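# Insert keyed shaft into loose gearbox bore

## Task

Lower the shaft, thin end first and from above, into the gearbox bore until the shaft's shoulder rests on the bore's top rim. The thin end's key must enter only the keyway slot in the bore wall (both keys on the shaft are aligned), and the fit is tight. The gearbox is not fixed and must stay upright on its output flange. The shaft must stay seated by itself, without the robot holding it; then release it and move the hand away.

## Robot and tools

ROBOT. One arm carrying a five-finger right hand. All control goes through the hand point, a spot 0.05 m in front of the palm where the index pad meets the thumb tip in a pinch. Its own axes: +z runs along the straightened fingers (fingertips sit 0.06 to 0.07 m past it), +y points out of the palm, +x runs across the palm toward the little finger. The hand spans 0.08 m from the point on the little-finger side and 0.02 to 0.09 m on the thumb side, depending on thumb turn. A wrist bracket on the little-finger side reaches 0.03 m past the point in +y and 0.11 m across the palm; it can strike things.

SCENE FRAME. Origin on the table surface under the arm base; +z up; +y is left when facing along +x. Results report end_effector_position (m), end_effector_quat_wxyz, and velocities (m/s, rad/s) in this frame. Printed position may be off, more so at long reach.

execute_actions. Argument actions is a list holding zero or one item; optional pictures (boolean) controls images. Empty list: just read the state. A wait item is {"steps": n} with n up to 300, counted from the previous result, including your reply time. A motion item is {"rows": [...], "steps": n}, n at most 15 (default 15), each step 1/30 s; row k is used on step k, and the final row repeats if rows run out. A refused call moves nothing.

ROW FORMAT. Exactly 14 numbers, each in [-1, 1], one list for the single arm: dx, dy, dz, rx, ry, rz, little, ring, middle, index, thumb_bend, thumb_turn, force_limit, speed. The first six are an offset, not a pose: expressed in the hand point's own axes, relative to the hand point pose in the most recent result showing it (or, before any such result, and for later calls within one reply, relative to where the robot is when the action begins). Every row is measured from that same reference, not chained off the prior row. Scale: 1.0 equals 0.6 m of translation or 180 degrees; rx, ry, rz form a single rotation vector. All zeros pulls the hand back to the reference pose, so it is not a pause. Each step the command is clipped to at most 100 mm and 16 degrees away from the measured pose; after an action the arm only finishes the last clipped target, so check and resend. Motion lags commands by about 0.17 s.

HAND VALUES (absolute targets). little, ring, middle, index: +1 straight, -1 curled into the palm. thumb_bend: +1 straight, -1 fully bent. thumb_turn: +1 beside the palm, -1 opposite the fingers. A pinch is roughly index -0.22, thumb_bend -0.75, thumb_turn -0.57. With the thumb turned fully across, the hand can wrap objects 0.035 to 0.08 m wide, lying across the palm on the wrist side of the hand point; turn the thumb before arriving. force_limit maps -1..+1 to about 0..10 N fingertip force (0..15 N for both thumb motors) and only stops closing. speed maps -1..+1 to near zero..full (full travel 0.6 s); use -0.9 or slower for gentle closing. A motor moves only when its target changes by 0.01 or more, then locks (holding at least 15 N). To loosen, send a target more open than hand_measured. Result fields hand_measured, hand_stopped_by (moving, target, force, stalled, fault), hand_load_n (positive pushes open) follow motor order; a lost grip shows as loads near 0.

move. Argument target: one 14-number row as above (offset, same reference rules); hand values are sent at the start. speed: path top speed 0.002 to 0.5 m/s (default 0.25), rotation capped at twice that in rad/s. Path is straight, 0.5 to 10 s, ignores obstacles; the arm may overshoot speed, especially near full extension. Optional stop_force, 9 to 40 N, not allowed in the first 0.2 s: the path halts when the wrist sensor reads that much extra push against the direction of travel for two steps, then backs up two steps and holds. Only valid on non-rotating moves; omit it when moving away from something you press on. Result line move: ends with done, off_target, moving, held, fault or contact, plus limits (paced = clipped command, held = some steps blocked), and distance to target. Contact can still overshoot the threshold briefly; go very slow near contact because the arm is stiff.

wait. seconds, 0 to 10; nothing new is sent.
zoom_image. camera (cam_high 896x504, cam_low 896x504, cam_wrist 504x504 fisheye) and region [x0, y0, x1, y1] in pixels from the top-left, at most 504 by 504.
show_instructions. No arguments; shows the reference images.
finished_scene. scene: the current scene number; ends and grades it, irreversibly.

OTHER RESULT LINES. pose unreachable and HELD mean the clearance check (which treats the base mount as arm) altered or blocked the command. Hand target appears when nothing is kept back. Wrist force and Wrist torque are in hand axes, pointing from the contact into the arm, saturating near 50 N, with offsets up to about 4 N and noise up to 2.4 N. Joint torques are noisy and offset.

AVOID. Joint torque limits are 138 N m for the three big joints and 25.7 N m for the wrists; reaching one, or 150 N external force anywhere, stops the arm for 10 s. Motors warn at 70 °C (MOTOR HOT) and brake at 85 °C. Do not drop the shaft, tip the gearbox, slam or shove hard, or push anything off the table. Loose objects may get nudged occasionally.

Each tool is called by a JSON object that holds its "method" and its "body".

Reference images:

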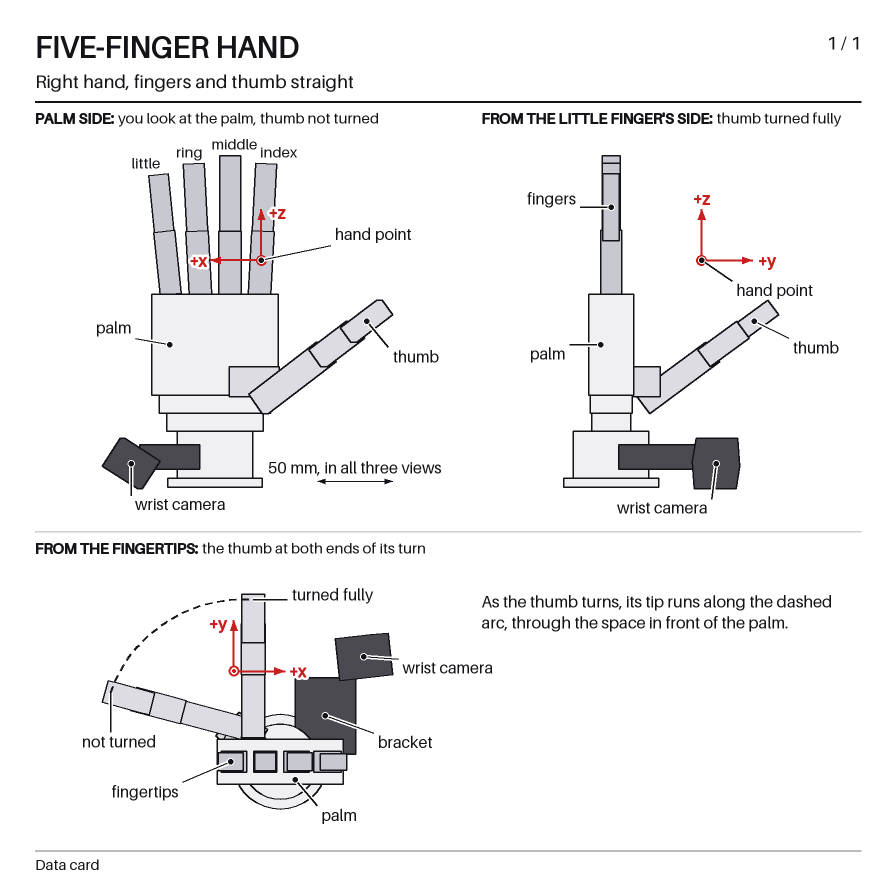

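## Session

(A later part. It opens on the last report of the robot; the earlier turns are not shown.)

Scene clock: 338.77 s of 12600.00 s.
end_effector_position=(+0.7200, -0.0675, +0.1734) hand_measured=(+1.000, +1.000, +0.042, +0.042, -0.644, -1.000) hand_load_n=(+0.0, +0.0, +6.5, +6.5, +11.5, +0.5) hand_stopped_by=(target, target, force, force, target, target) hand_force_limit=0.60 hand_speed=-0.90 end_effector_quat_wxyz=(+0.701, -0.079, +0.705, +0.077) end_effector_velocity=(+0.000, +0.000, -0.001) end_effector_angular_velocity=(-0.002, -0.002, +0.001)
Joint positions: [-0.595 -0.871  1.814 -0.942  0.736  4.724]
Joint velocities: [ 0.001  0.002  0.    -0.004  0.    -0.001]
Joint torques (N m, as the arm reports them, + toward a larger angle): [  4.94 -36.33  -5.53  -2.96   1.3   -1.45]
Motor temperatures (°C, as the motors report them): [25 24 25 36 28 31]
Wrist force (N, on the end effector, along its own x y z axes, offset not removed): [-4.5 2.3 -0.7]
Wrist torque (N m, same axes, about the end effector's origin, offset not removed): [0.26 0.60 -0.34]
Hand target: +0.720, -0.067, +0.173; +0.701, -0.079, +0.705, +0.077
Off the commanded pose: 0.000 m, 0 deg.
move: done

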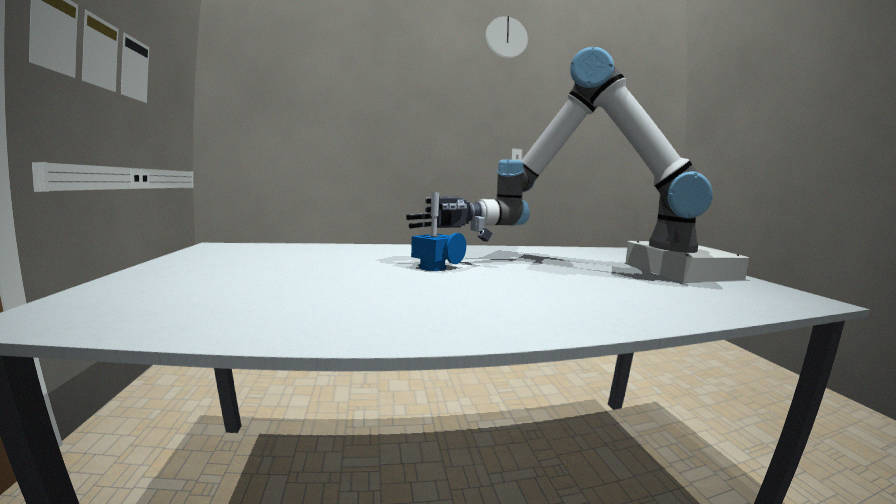

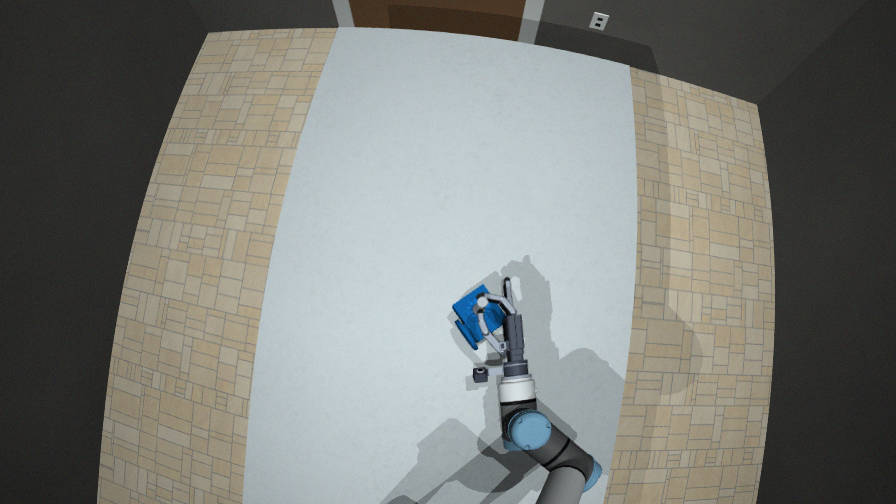

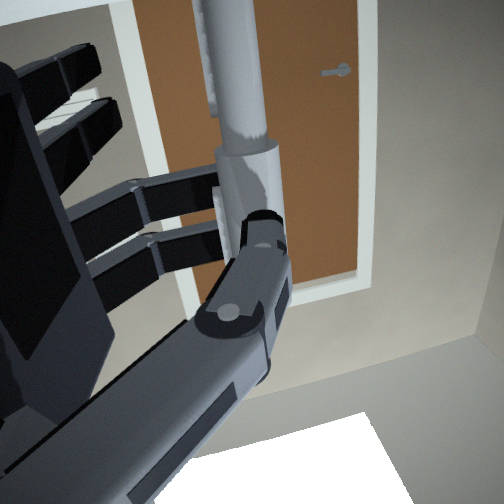

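{"method": "move", "body": {"target": [0.022,0,0.0001,0,0,0,1,1,-0.2,-0.2,-0.65,-1,0.6,-0.9], "speed": 0.005, "stop_force": 9}}

{"method": "zoom_image", "body": {"camera": "cam_high", "region": [400, 185, 500, 265]}}

Scene clock: 346.27 s of 12600.00 s.
end_effector_position=(+0.7200, -0.0675, +0.1604) hand_measured=(+1.000, +1.000, +0.042, +0.042, -0.644, -1.000) hand_load_n=(+0.0, +0.0, +7.0, +7.0, +11.0, +0.5) hand_stopped_by=(target, target, force, force, target, target) hand_force_limit=0.60 hand_speed=-0.90 end_effector_quat_wxyz=(+0.701, -0.079, +0.705, +0.077) end_effector_velocity=(-0.000, +0.000, -0.002) end_effector_angular_velocity=(-0.000, +0.001, +0.000)
Joint positions: [-0.594 -0.845  1.814 -0.968  0.736  4.724]
Joint velocities: [-0.     0.003 -0.001 -0.001 -0.001 -0.001]
Joint torques (N m, as the arm reports them, + toward a larger angle): [  4.96 -35.96  -8.16  -3.01   1.95  -1.44]
Motor temperatures (°C, as the motors report them): [25 24 25 36 28 31]
Wrist force (N, on the end effector, along its own x y z axes, offset not removed): [-4.0 0.1 2.0]
Wrist torque (N m, same axes, about the end effector's origin, offset not removed): [-0.03 0.48 -0.20]
Hand target: +0.720, -0.068, +0.160; +0.701, -0.079, +0.705, +0.077
Off the commanded pose: 0.000 m, 0 deg.
After step 90, 1.67 s passed at rest.
move: done

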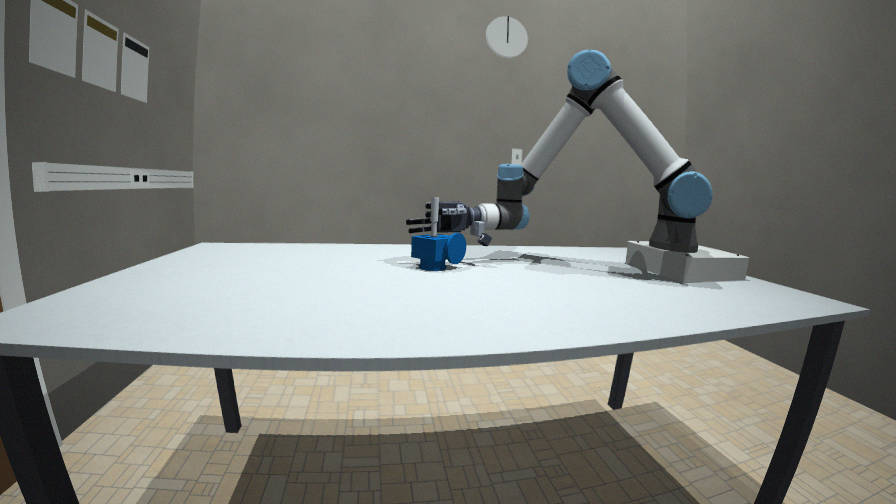

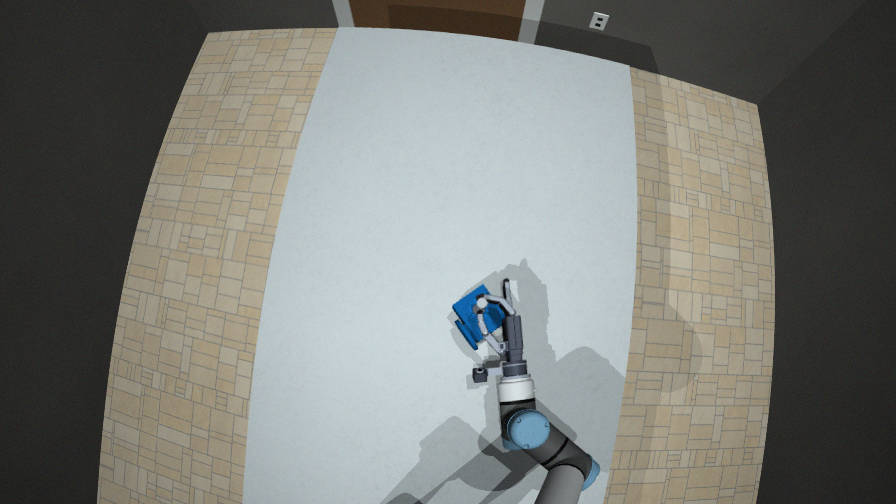

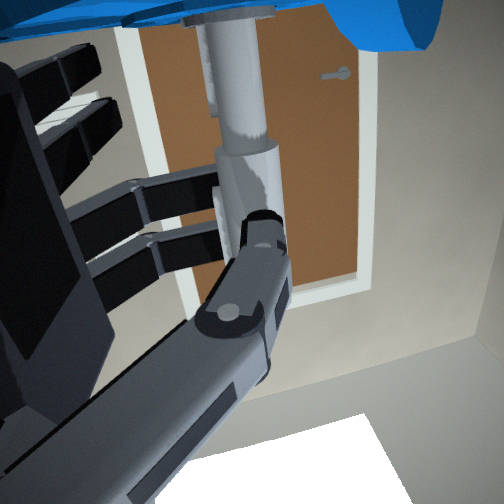

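Region (400, 185, 500, 265) of cam_high's 896x504 image, scaled by 5.040, with more detail than that image has; it fills the top 403 rows of this view, and the rest is white.

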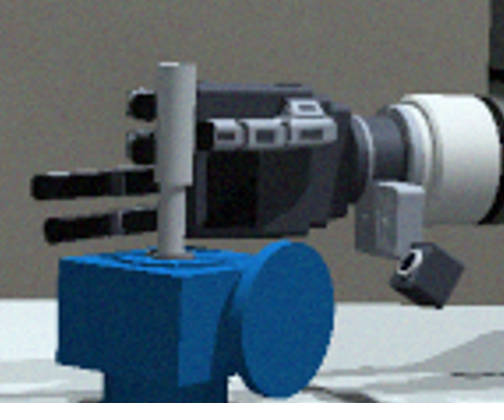

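{"method": "move", "body": {"target": [0.006,0,0,0,0,0,1,1,-0.2,-0.2,-0.65,-1,0.6,-0.9], "speed": 0.005, "stop_force": 9}}

{"method": "execute_actions", "body": {"actions": [{"rows":[[0,0,0,0,0,0,1,1,0.062,0.062,-0.65,-1,0.6,-0.97]],"steps":15}]}}

Scene clock: 352.73 s of 12600.00 s.
end_effector_position=(+0.7200, -0.0675, +0.1570) hand_measured=(+1.000, +1.000, +0.042, +0.042, -0.644, -1.000) hand_load_n=(+0.0, +0.0, +7.0, +7.0, +11.0, +0.5) hand_stopped_by=(target, target, force, force, target, target) hand_force_limit=0.60 hand_speed=-0.90 end_effector_quat_wxyz=(+0.701, -0.079, +0.705, +0.077) end_effector_velocity=(-0.000, +0.001, -0.001) end_effector_angular_velocity=(+0.001, +0.000, +0.002)
Joint positions: [-0.594 -0.839  1.814 -0.975  0.736  4.724]
Joint velocities: [ 0.001  0.002  0.    -0.002 -0.002  0.001]
Joint torques (N m, as the arm reports them, + toward a larger angle): [  5.12 -36.9  -20.18  -2.89   1.94  -0.1 ]
Motor temperatures (°C, as the motors report them): [25 24 25 36 28 31]
Wrist force (N, on the end effector, along its own x y z axes, offset not removed): [-1.1 0.1 2.3]
Wrist torque (N m, same axes, about the end effector's origin, offset not removed): [0.00 -0.09 0.02]
Hand target: +0.720, -0.068, +0.157; +0.701, -0.079, +0.705, +0.077
Off the commanded pose: 0.000 m, 0 deg.
After step 90, 2.57 s passed at rest.
move: done

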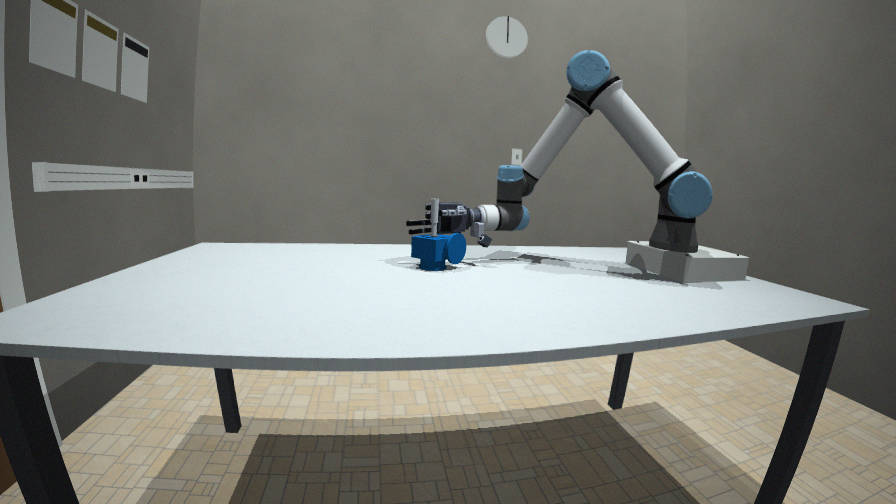

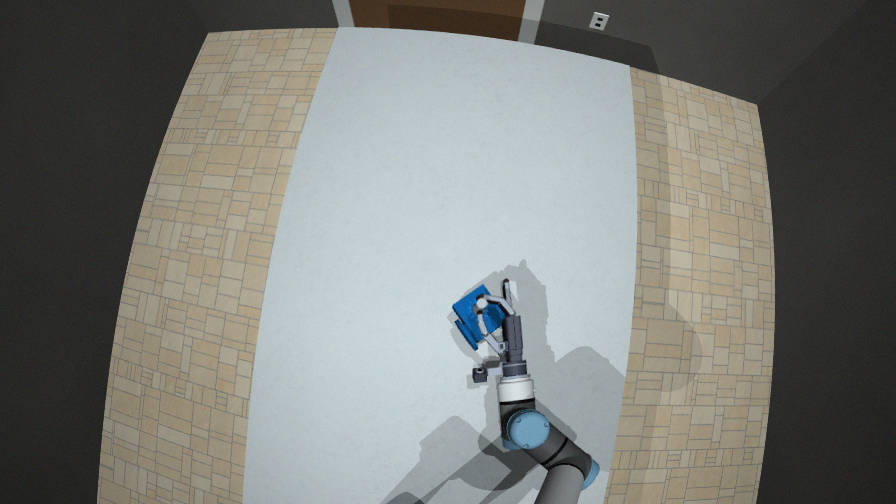

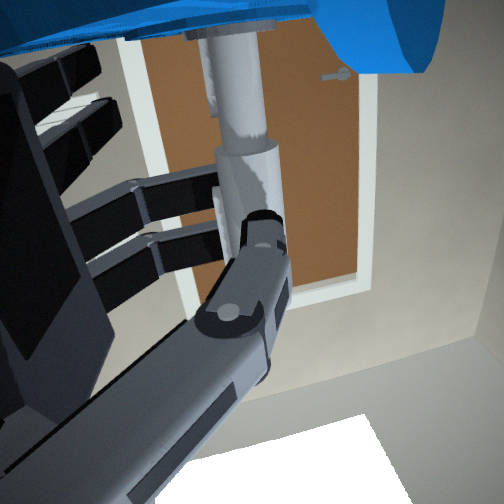

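Scene clock: 353.23 s of 12600.00 s.
end_effector_position=(+0.7200, -0.0675, +0.1569) hand_measured=(+1.000, +1.000, +0.062, +0.062, -0.644, -1.000) hand_load_n=(+0.0, +0.0, +1.0, +1.5, +5.5, +0.5) hand_stopped_by=(target, target, moving, moving, target, target) hand_force_limit=0.60 hand_speed=-0.97 end_effector_quat_wxyz=(+0.701, -0.079, +0.705, +0.077) end_effector_velocity=(+0.000, -0.001, +0.000) end_effector_angular_velocity=(-0.001, -0.000, -0.002)
Joint positions: [-0.594 -0.838  1.814 -0.975  0.736  4.724]
Joint velocities: [-0.    -0.    -0.     0.001  0.002 -0.002]
Joint torques (N m, as the arm reports them, + toward a larger angle): [  3.94 -49.6  -19.16   0.77   1.93  -0.47]
Motor temperatures (°C, as the motors report them): [25 24 25 36 28 31]
Wrist force (N, on the end effector, along its own x y z axes, offset not removed): [-2.4 2.1 -1.8]
Wrist torque (N m, same axes, about the end effector's origin, offset not removed): [0.07 0.38 -0.10]
Hand target: +0.720, -0.068, +0.157; +0.701, -0.079, +0.705, +0.077
Off the commanded pose: 0.000 m, 0 deg.
Steps of this call (steps 1 to 15: all 15 steps of this action). Readings (end_effector_position | what the end effector reports):
1: (+0.7200, -0.0675, +0.1569) | hand_measured=(+1.000, +1.000, +0.042, +0.042, -0.644, -1.000) hand_load_n=(+0.0, +0.0, +7.0, +7.0, +11.0, +0.5) hand_stopped_by=(target, target, moving, moving, target, target) hand_force_limit=0.60 hand_speed=-0.97
2: (+0.7200, -0.0675, +0.1569) | hand_measured=(+1.000, +1.000, +0.042, +0.042, -0.644, -1.000) hand_load_n=(+0.0, +0.0, +7.0, +7.0, +11.0, +0.5) hand_stopped_by=(target, target, moving, moving, target, target) hand_force_limit=0.60 hand_speed=-0.97
4: (+0.7200, -0.0675, +0.1569) | hand_measured=(+1.000, +1.000, +0.044, +0.044, -0.644, -1.000) hand_load_n=(+0.0, +0.0, +6.5, +6.0, +11.0, +0.5) hand_stopped_by=(target, target, moving, moving, target, target) hand_force_limit=0.60 hand_speed=-0.97
8: (+0.7200, -0.0675, +0.1569) | hand_measured=(+1.000, +1.000, +0.050, +0.050, -0.644, -1.000) hand_load_n=(+0.0, +0.0, +4.5, +4.0, +9.5, +0.5) hand_stopped_by=(target, target, moving, moving, target, target) hand_force_limit=0.60 hand_speed=-0.97
15: the state above

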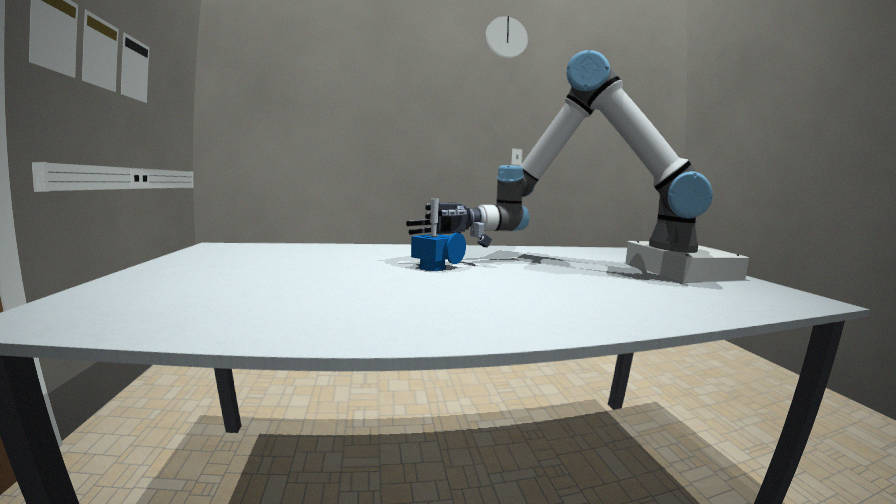

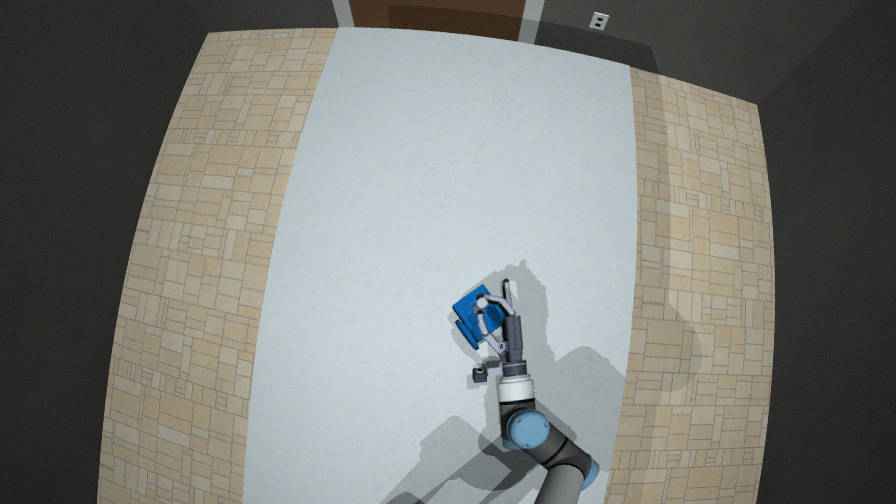

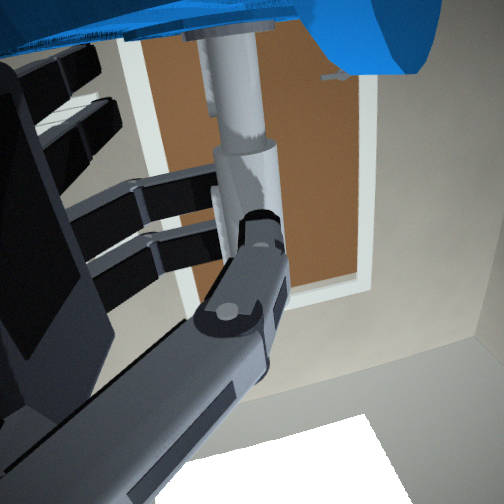

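{"method": "move", "body": {"target": [0,0,-0.002,0,0,0,1,1,0.11,0.11,-0.65,-1,0.6,-0.97], "speed": 0.002}}

Scene clock: 356.53 s of 12600.00 s.
end_effector_position=(+0.7188, -0.0678, +0.1569) hand_measured=(+1.000, +1.000, +0.110, +0.110, -0.650, -1.000) hand_load_n=(+0.0, +0.0, +0.0, +0.0, +0.0, +0.0) hand_stopped_by=(target, target, moving, moving, target, target) hand_force_limit=0.60 hand_speed=-0.97 end_effector_quat_wxyz=(+0.701, -0.079, +0.705, +0.077) end_effector_velocity=(+0.000, +0.000, +0.001) end_effector_angular_velocity=(-0.001, -0.002, +0.001)
Joint positions: [-0.596 -0.84   1.817 -0.977  0.734  4.724]
Joint velocities: [ 0.001 -0.001 -0.    -0.001 -0.001  0.   ]
Joint torques (N m, as the arm reports them, + toward a larger angle): [ -9.61 -52.55  -3.85  -3.21  -2.81  -1.43]
Motor temperatures (°C, as the motors report them): [25 24 25 36 28 31]
Wrist force (N, on the end effector, along its own x y z axes, offset not removed): [0.4 -1.2 -0.5]
Wrist torque (N m, same axes, about the end effector's origin, offset not removed): [-0.31 0.02 -0.10]
Hand target: +0.719, -0.068, +0.157; +0.701, -0.079, +0.705, +0.077
Off the commanded pose: 0.000 m, 0 deg.
move: done

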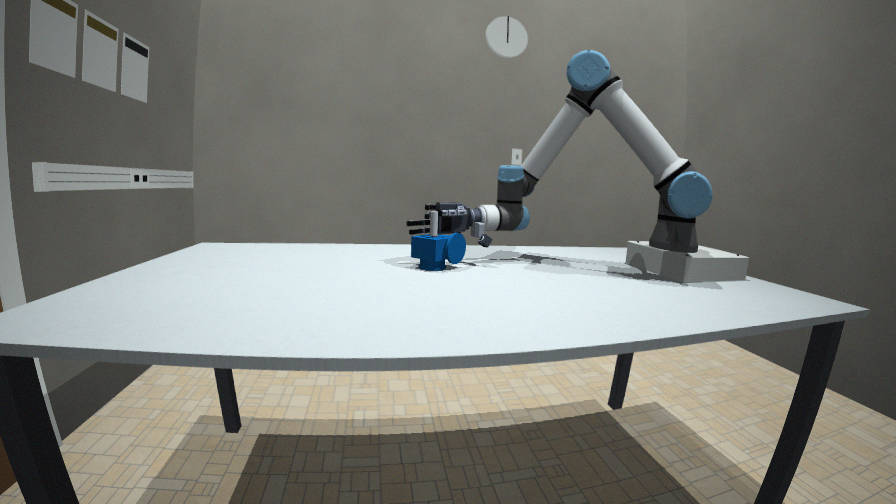

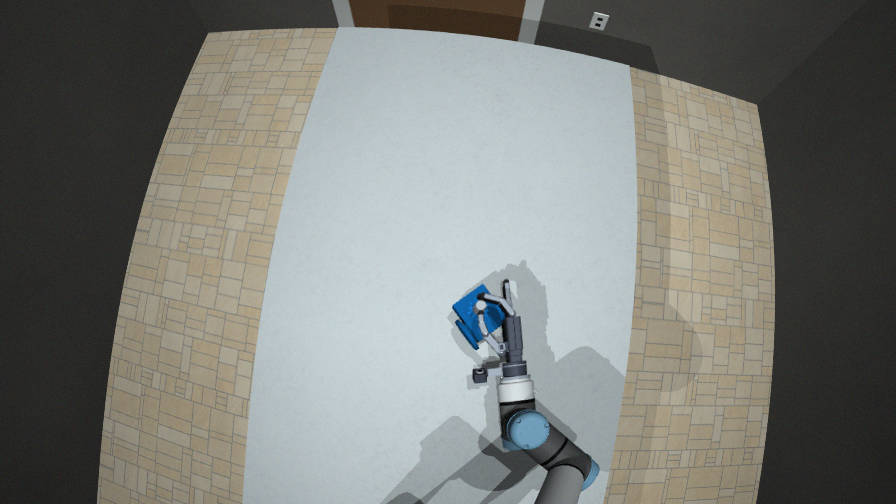

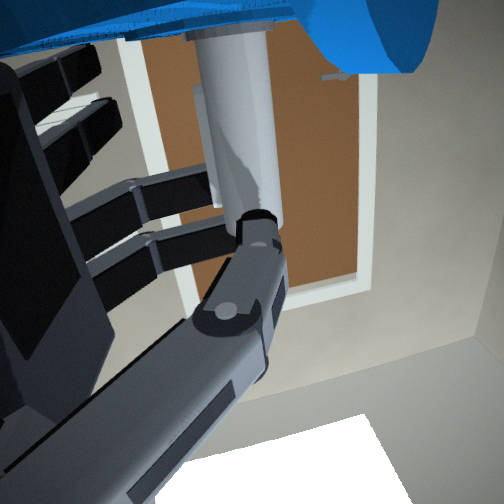

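Seated. Retreat.

{"method": "move", "body": {"target": [-0.22,0,-0.2,0,0,0,1,1,1,1,-0.65,-1,0.6,1], "speed": 0.2}}

{"method": "zoom_image", "body": {"camera": "cam_high", "region": [400, 200, 480, 280]}}

Scene clock: 360.87 s of 12600.00 s.
end_effector_position=(+0.6029, -0.0935, +0.2896) hand_measured=(+1.000, +1.000, +1.000, +1.000, -0.650, -1.000) hand_load_n=(+0.0, +0.0, +0.0, +0.0, +0.0, +0.0) hand_stopped_by=(target, target, target, target, target, target) hand_force_limit=0.60 hand_speed=1.00 end_effector_quat_wxyz=(+0.701, -0.079, +0.705, +0.076) end_effector_velocity=(-0.002, -0.000, +0.002) end_effector_angular_velocity=(-0.002, -0.001, +0.001)
Joint positions: [-0.812 -1.257  2.054 -0.796  0.518  4.722]
Joint velocities: [-0.005 -0.007  0.003  0.004 -0.005 -0.002]
Joint torques (N m, as the arm reports them, + toward a larger angle): [ -8.27 -37.22  -7.83   1.4   -2.98  -1.59]
Motor temperatures (°C, as the motors report them): [25 24 25 36 28 31]
Wrist force (N, on the end effector, along its own x y z axes, offset not removed): [-0.2 -1.3 1.9]
Wrist torque (N m, same axes, about the end effector's origin, offset not removed): [-0.33 0.04 0.01]
Hand target: +0.603, -0.094, +0.290; +0.701, -0.079, +0.705, +0.076
Off the commanded pose: 0.000 m, 0 deg.
move: done

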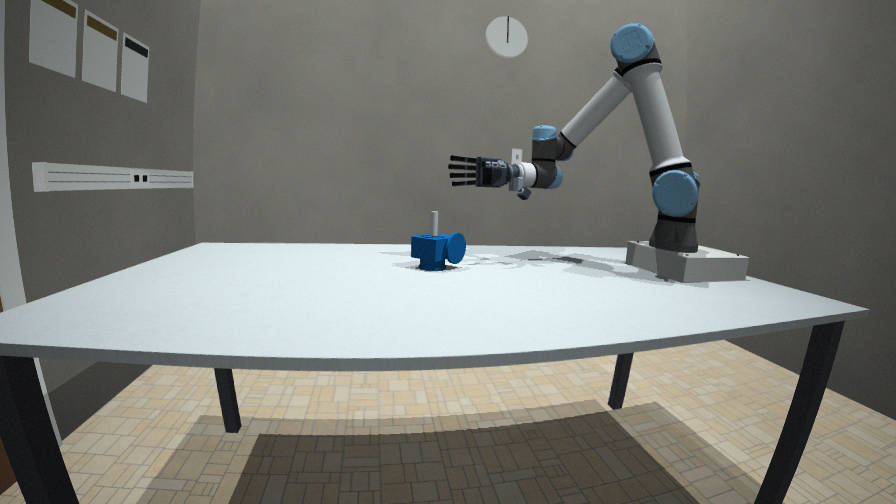

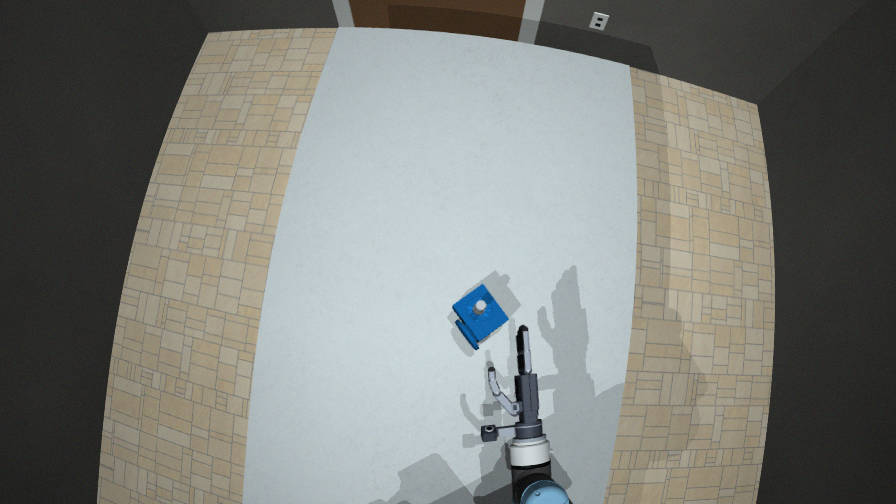

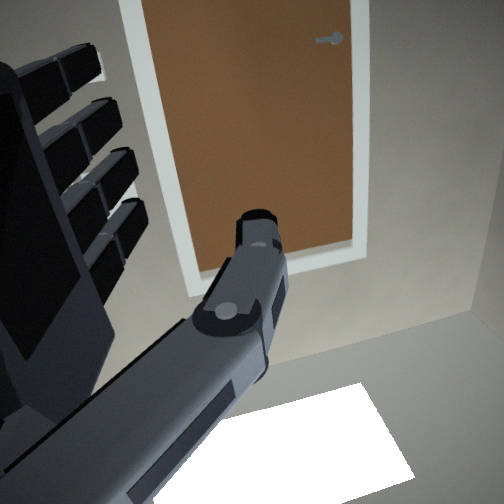

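Region (400, 200, 480, 280) of cam_high's 896x504 image, scaled by 6.300, with more detail than that image has.

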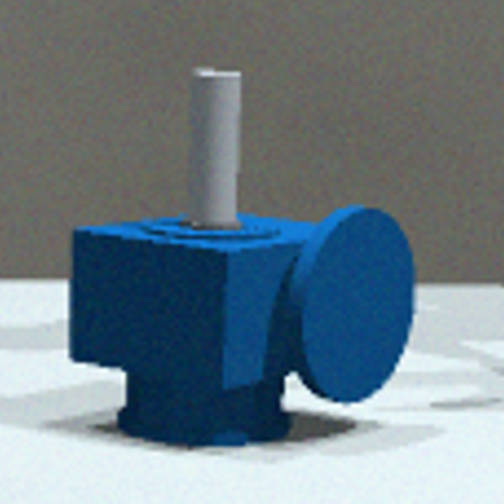

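{"method": "finished_scene", "body": {"scene": 1}}

The scene is finished: the task was done.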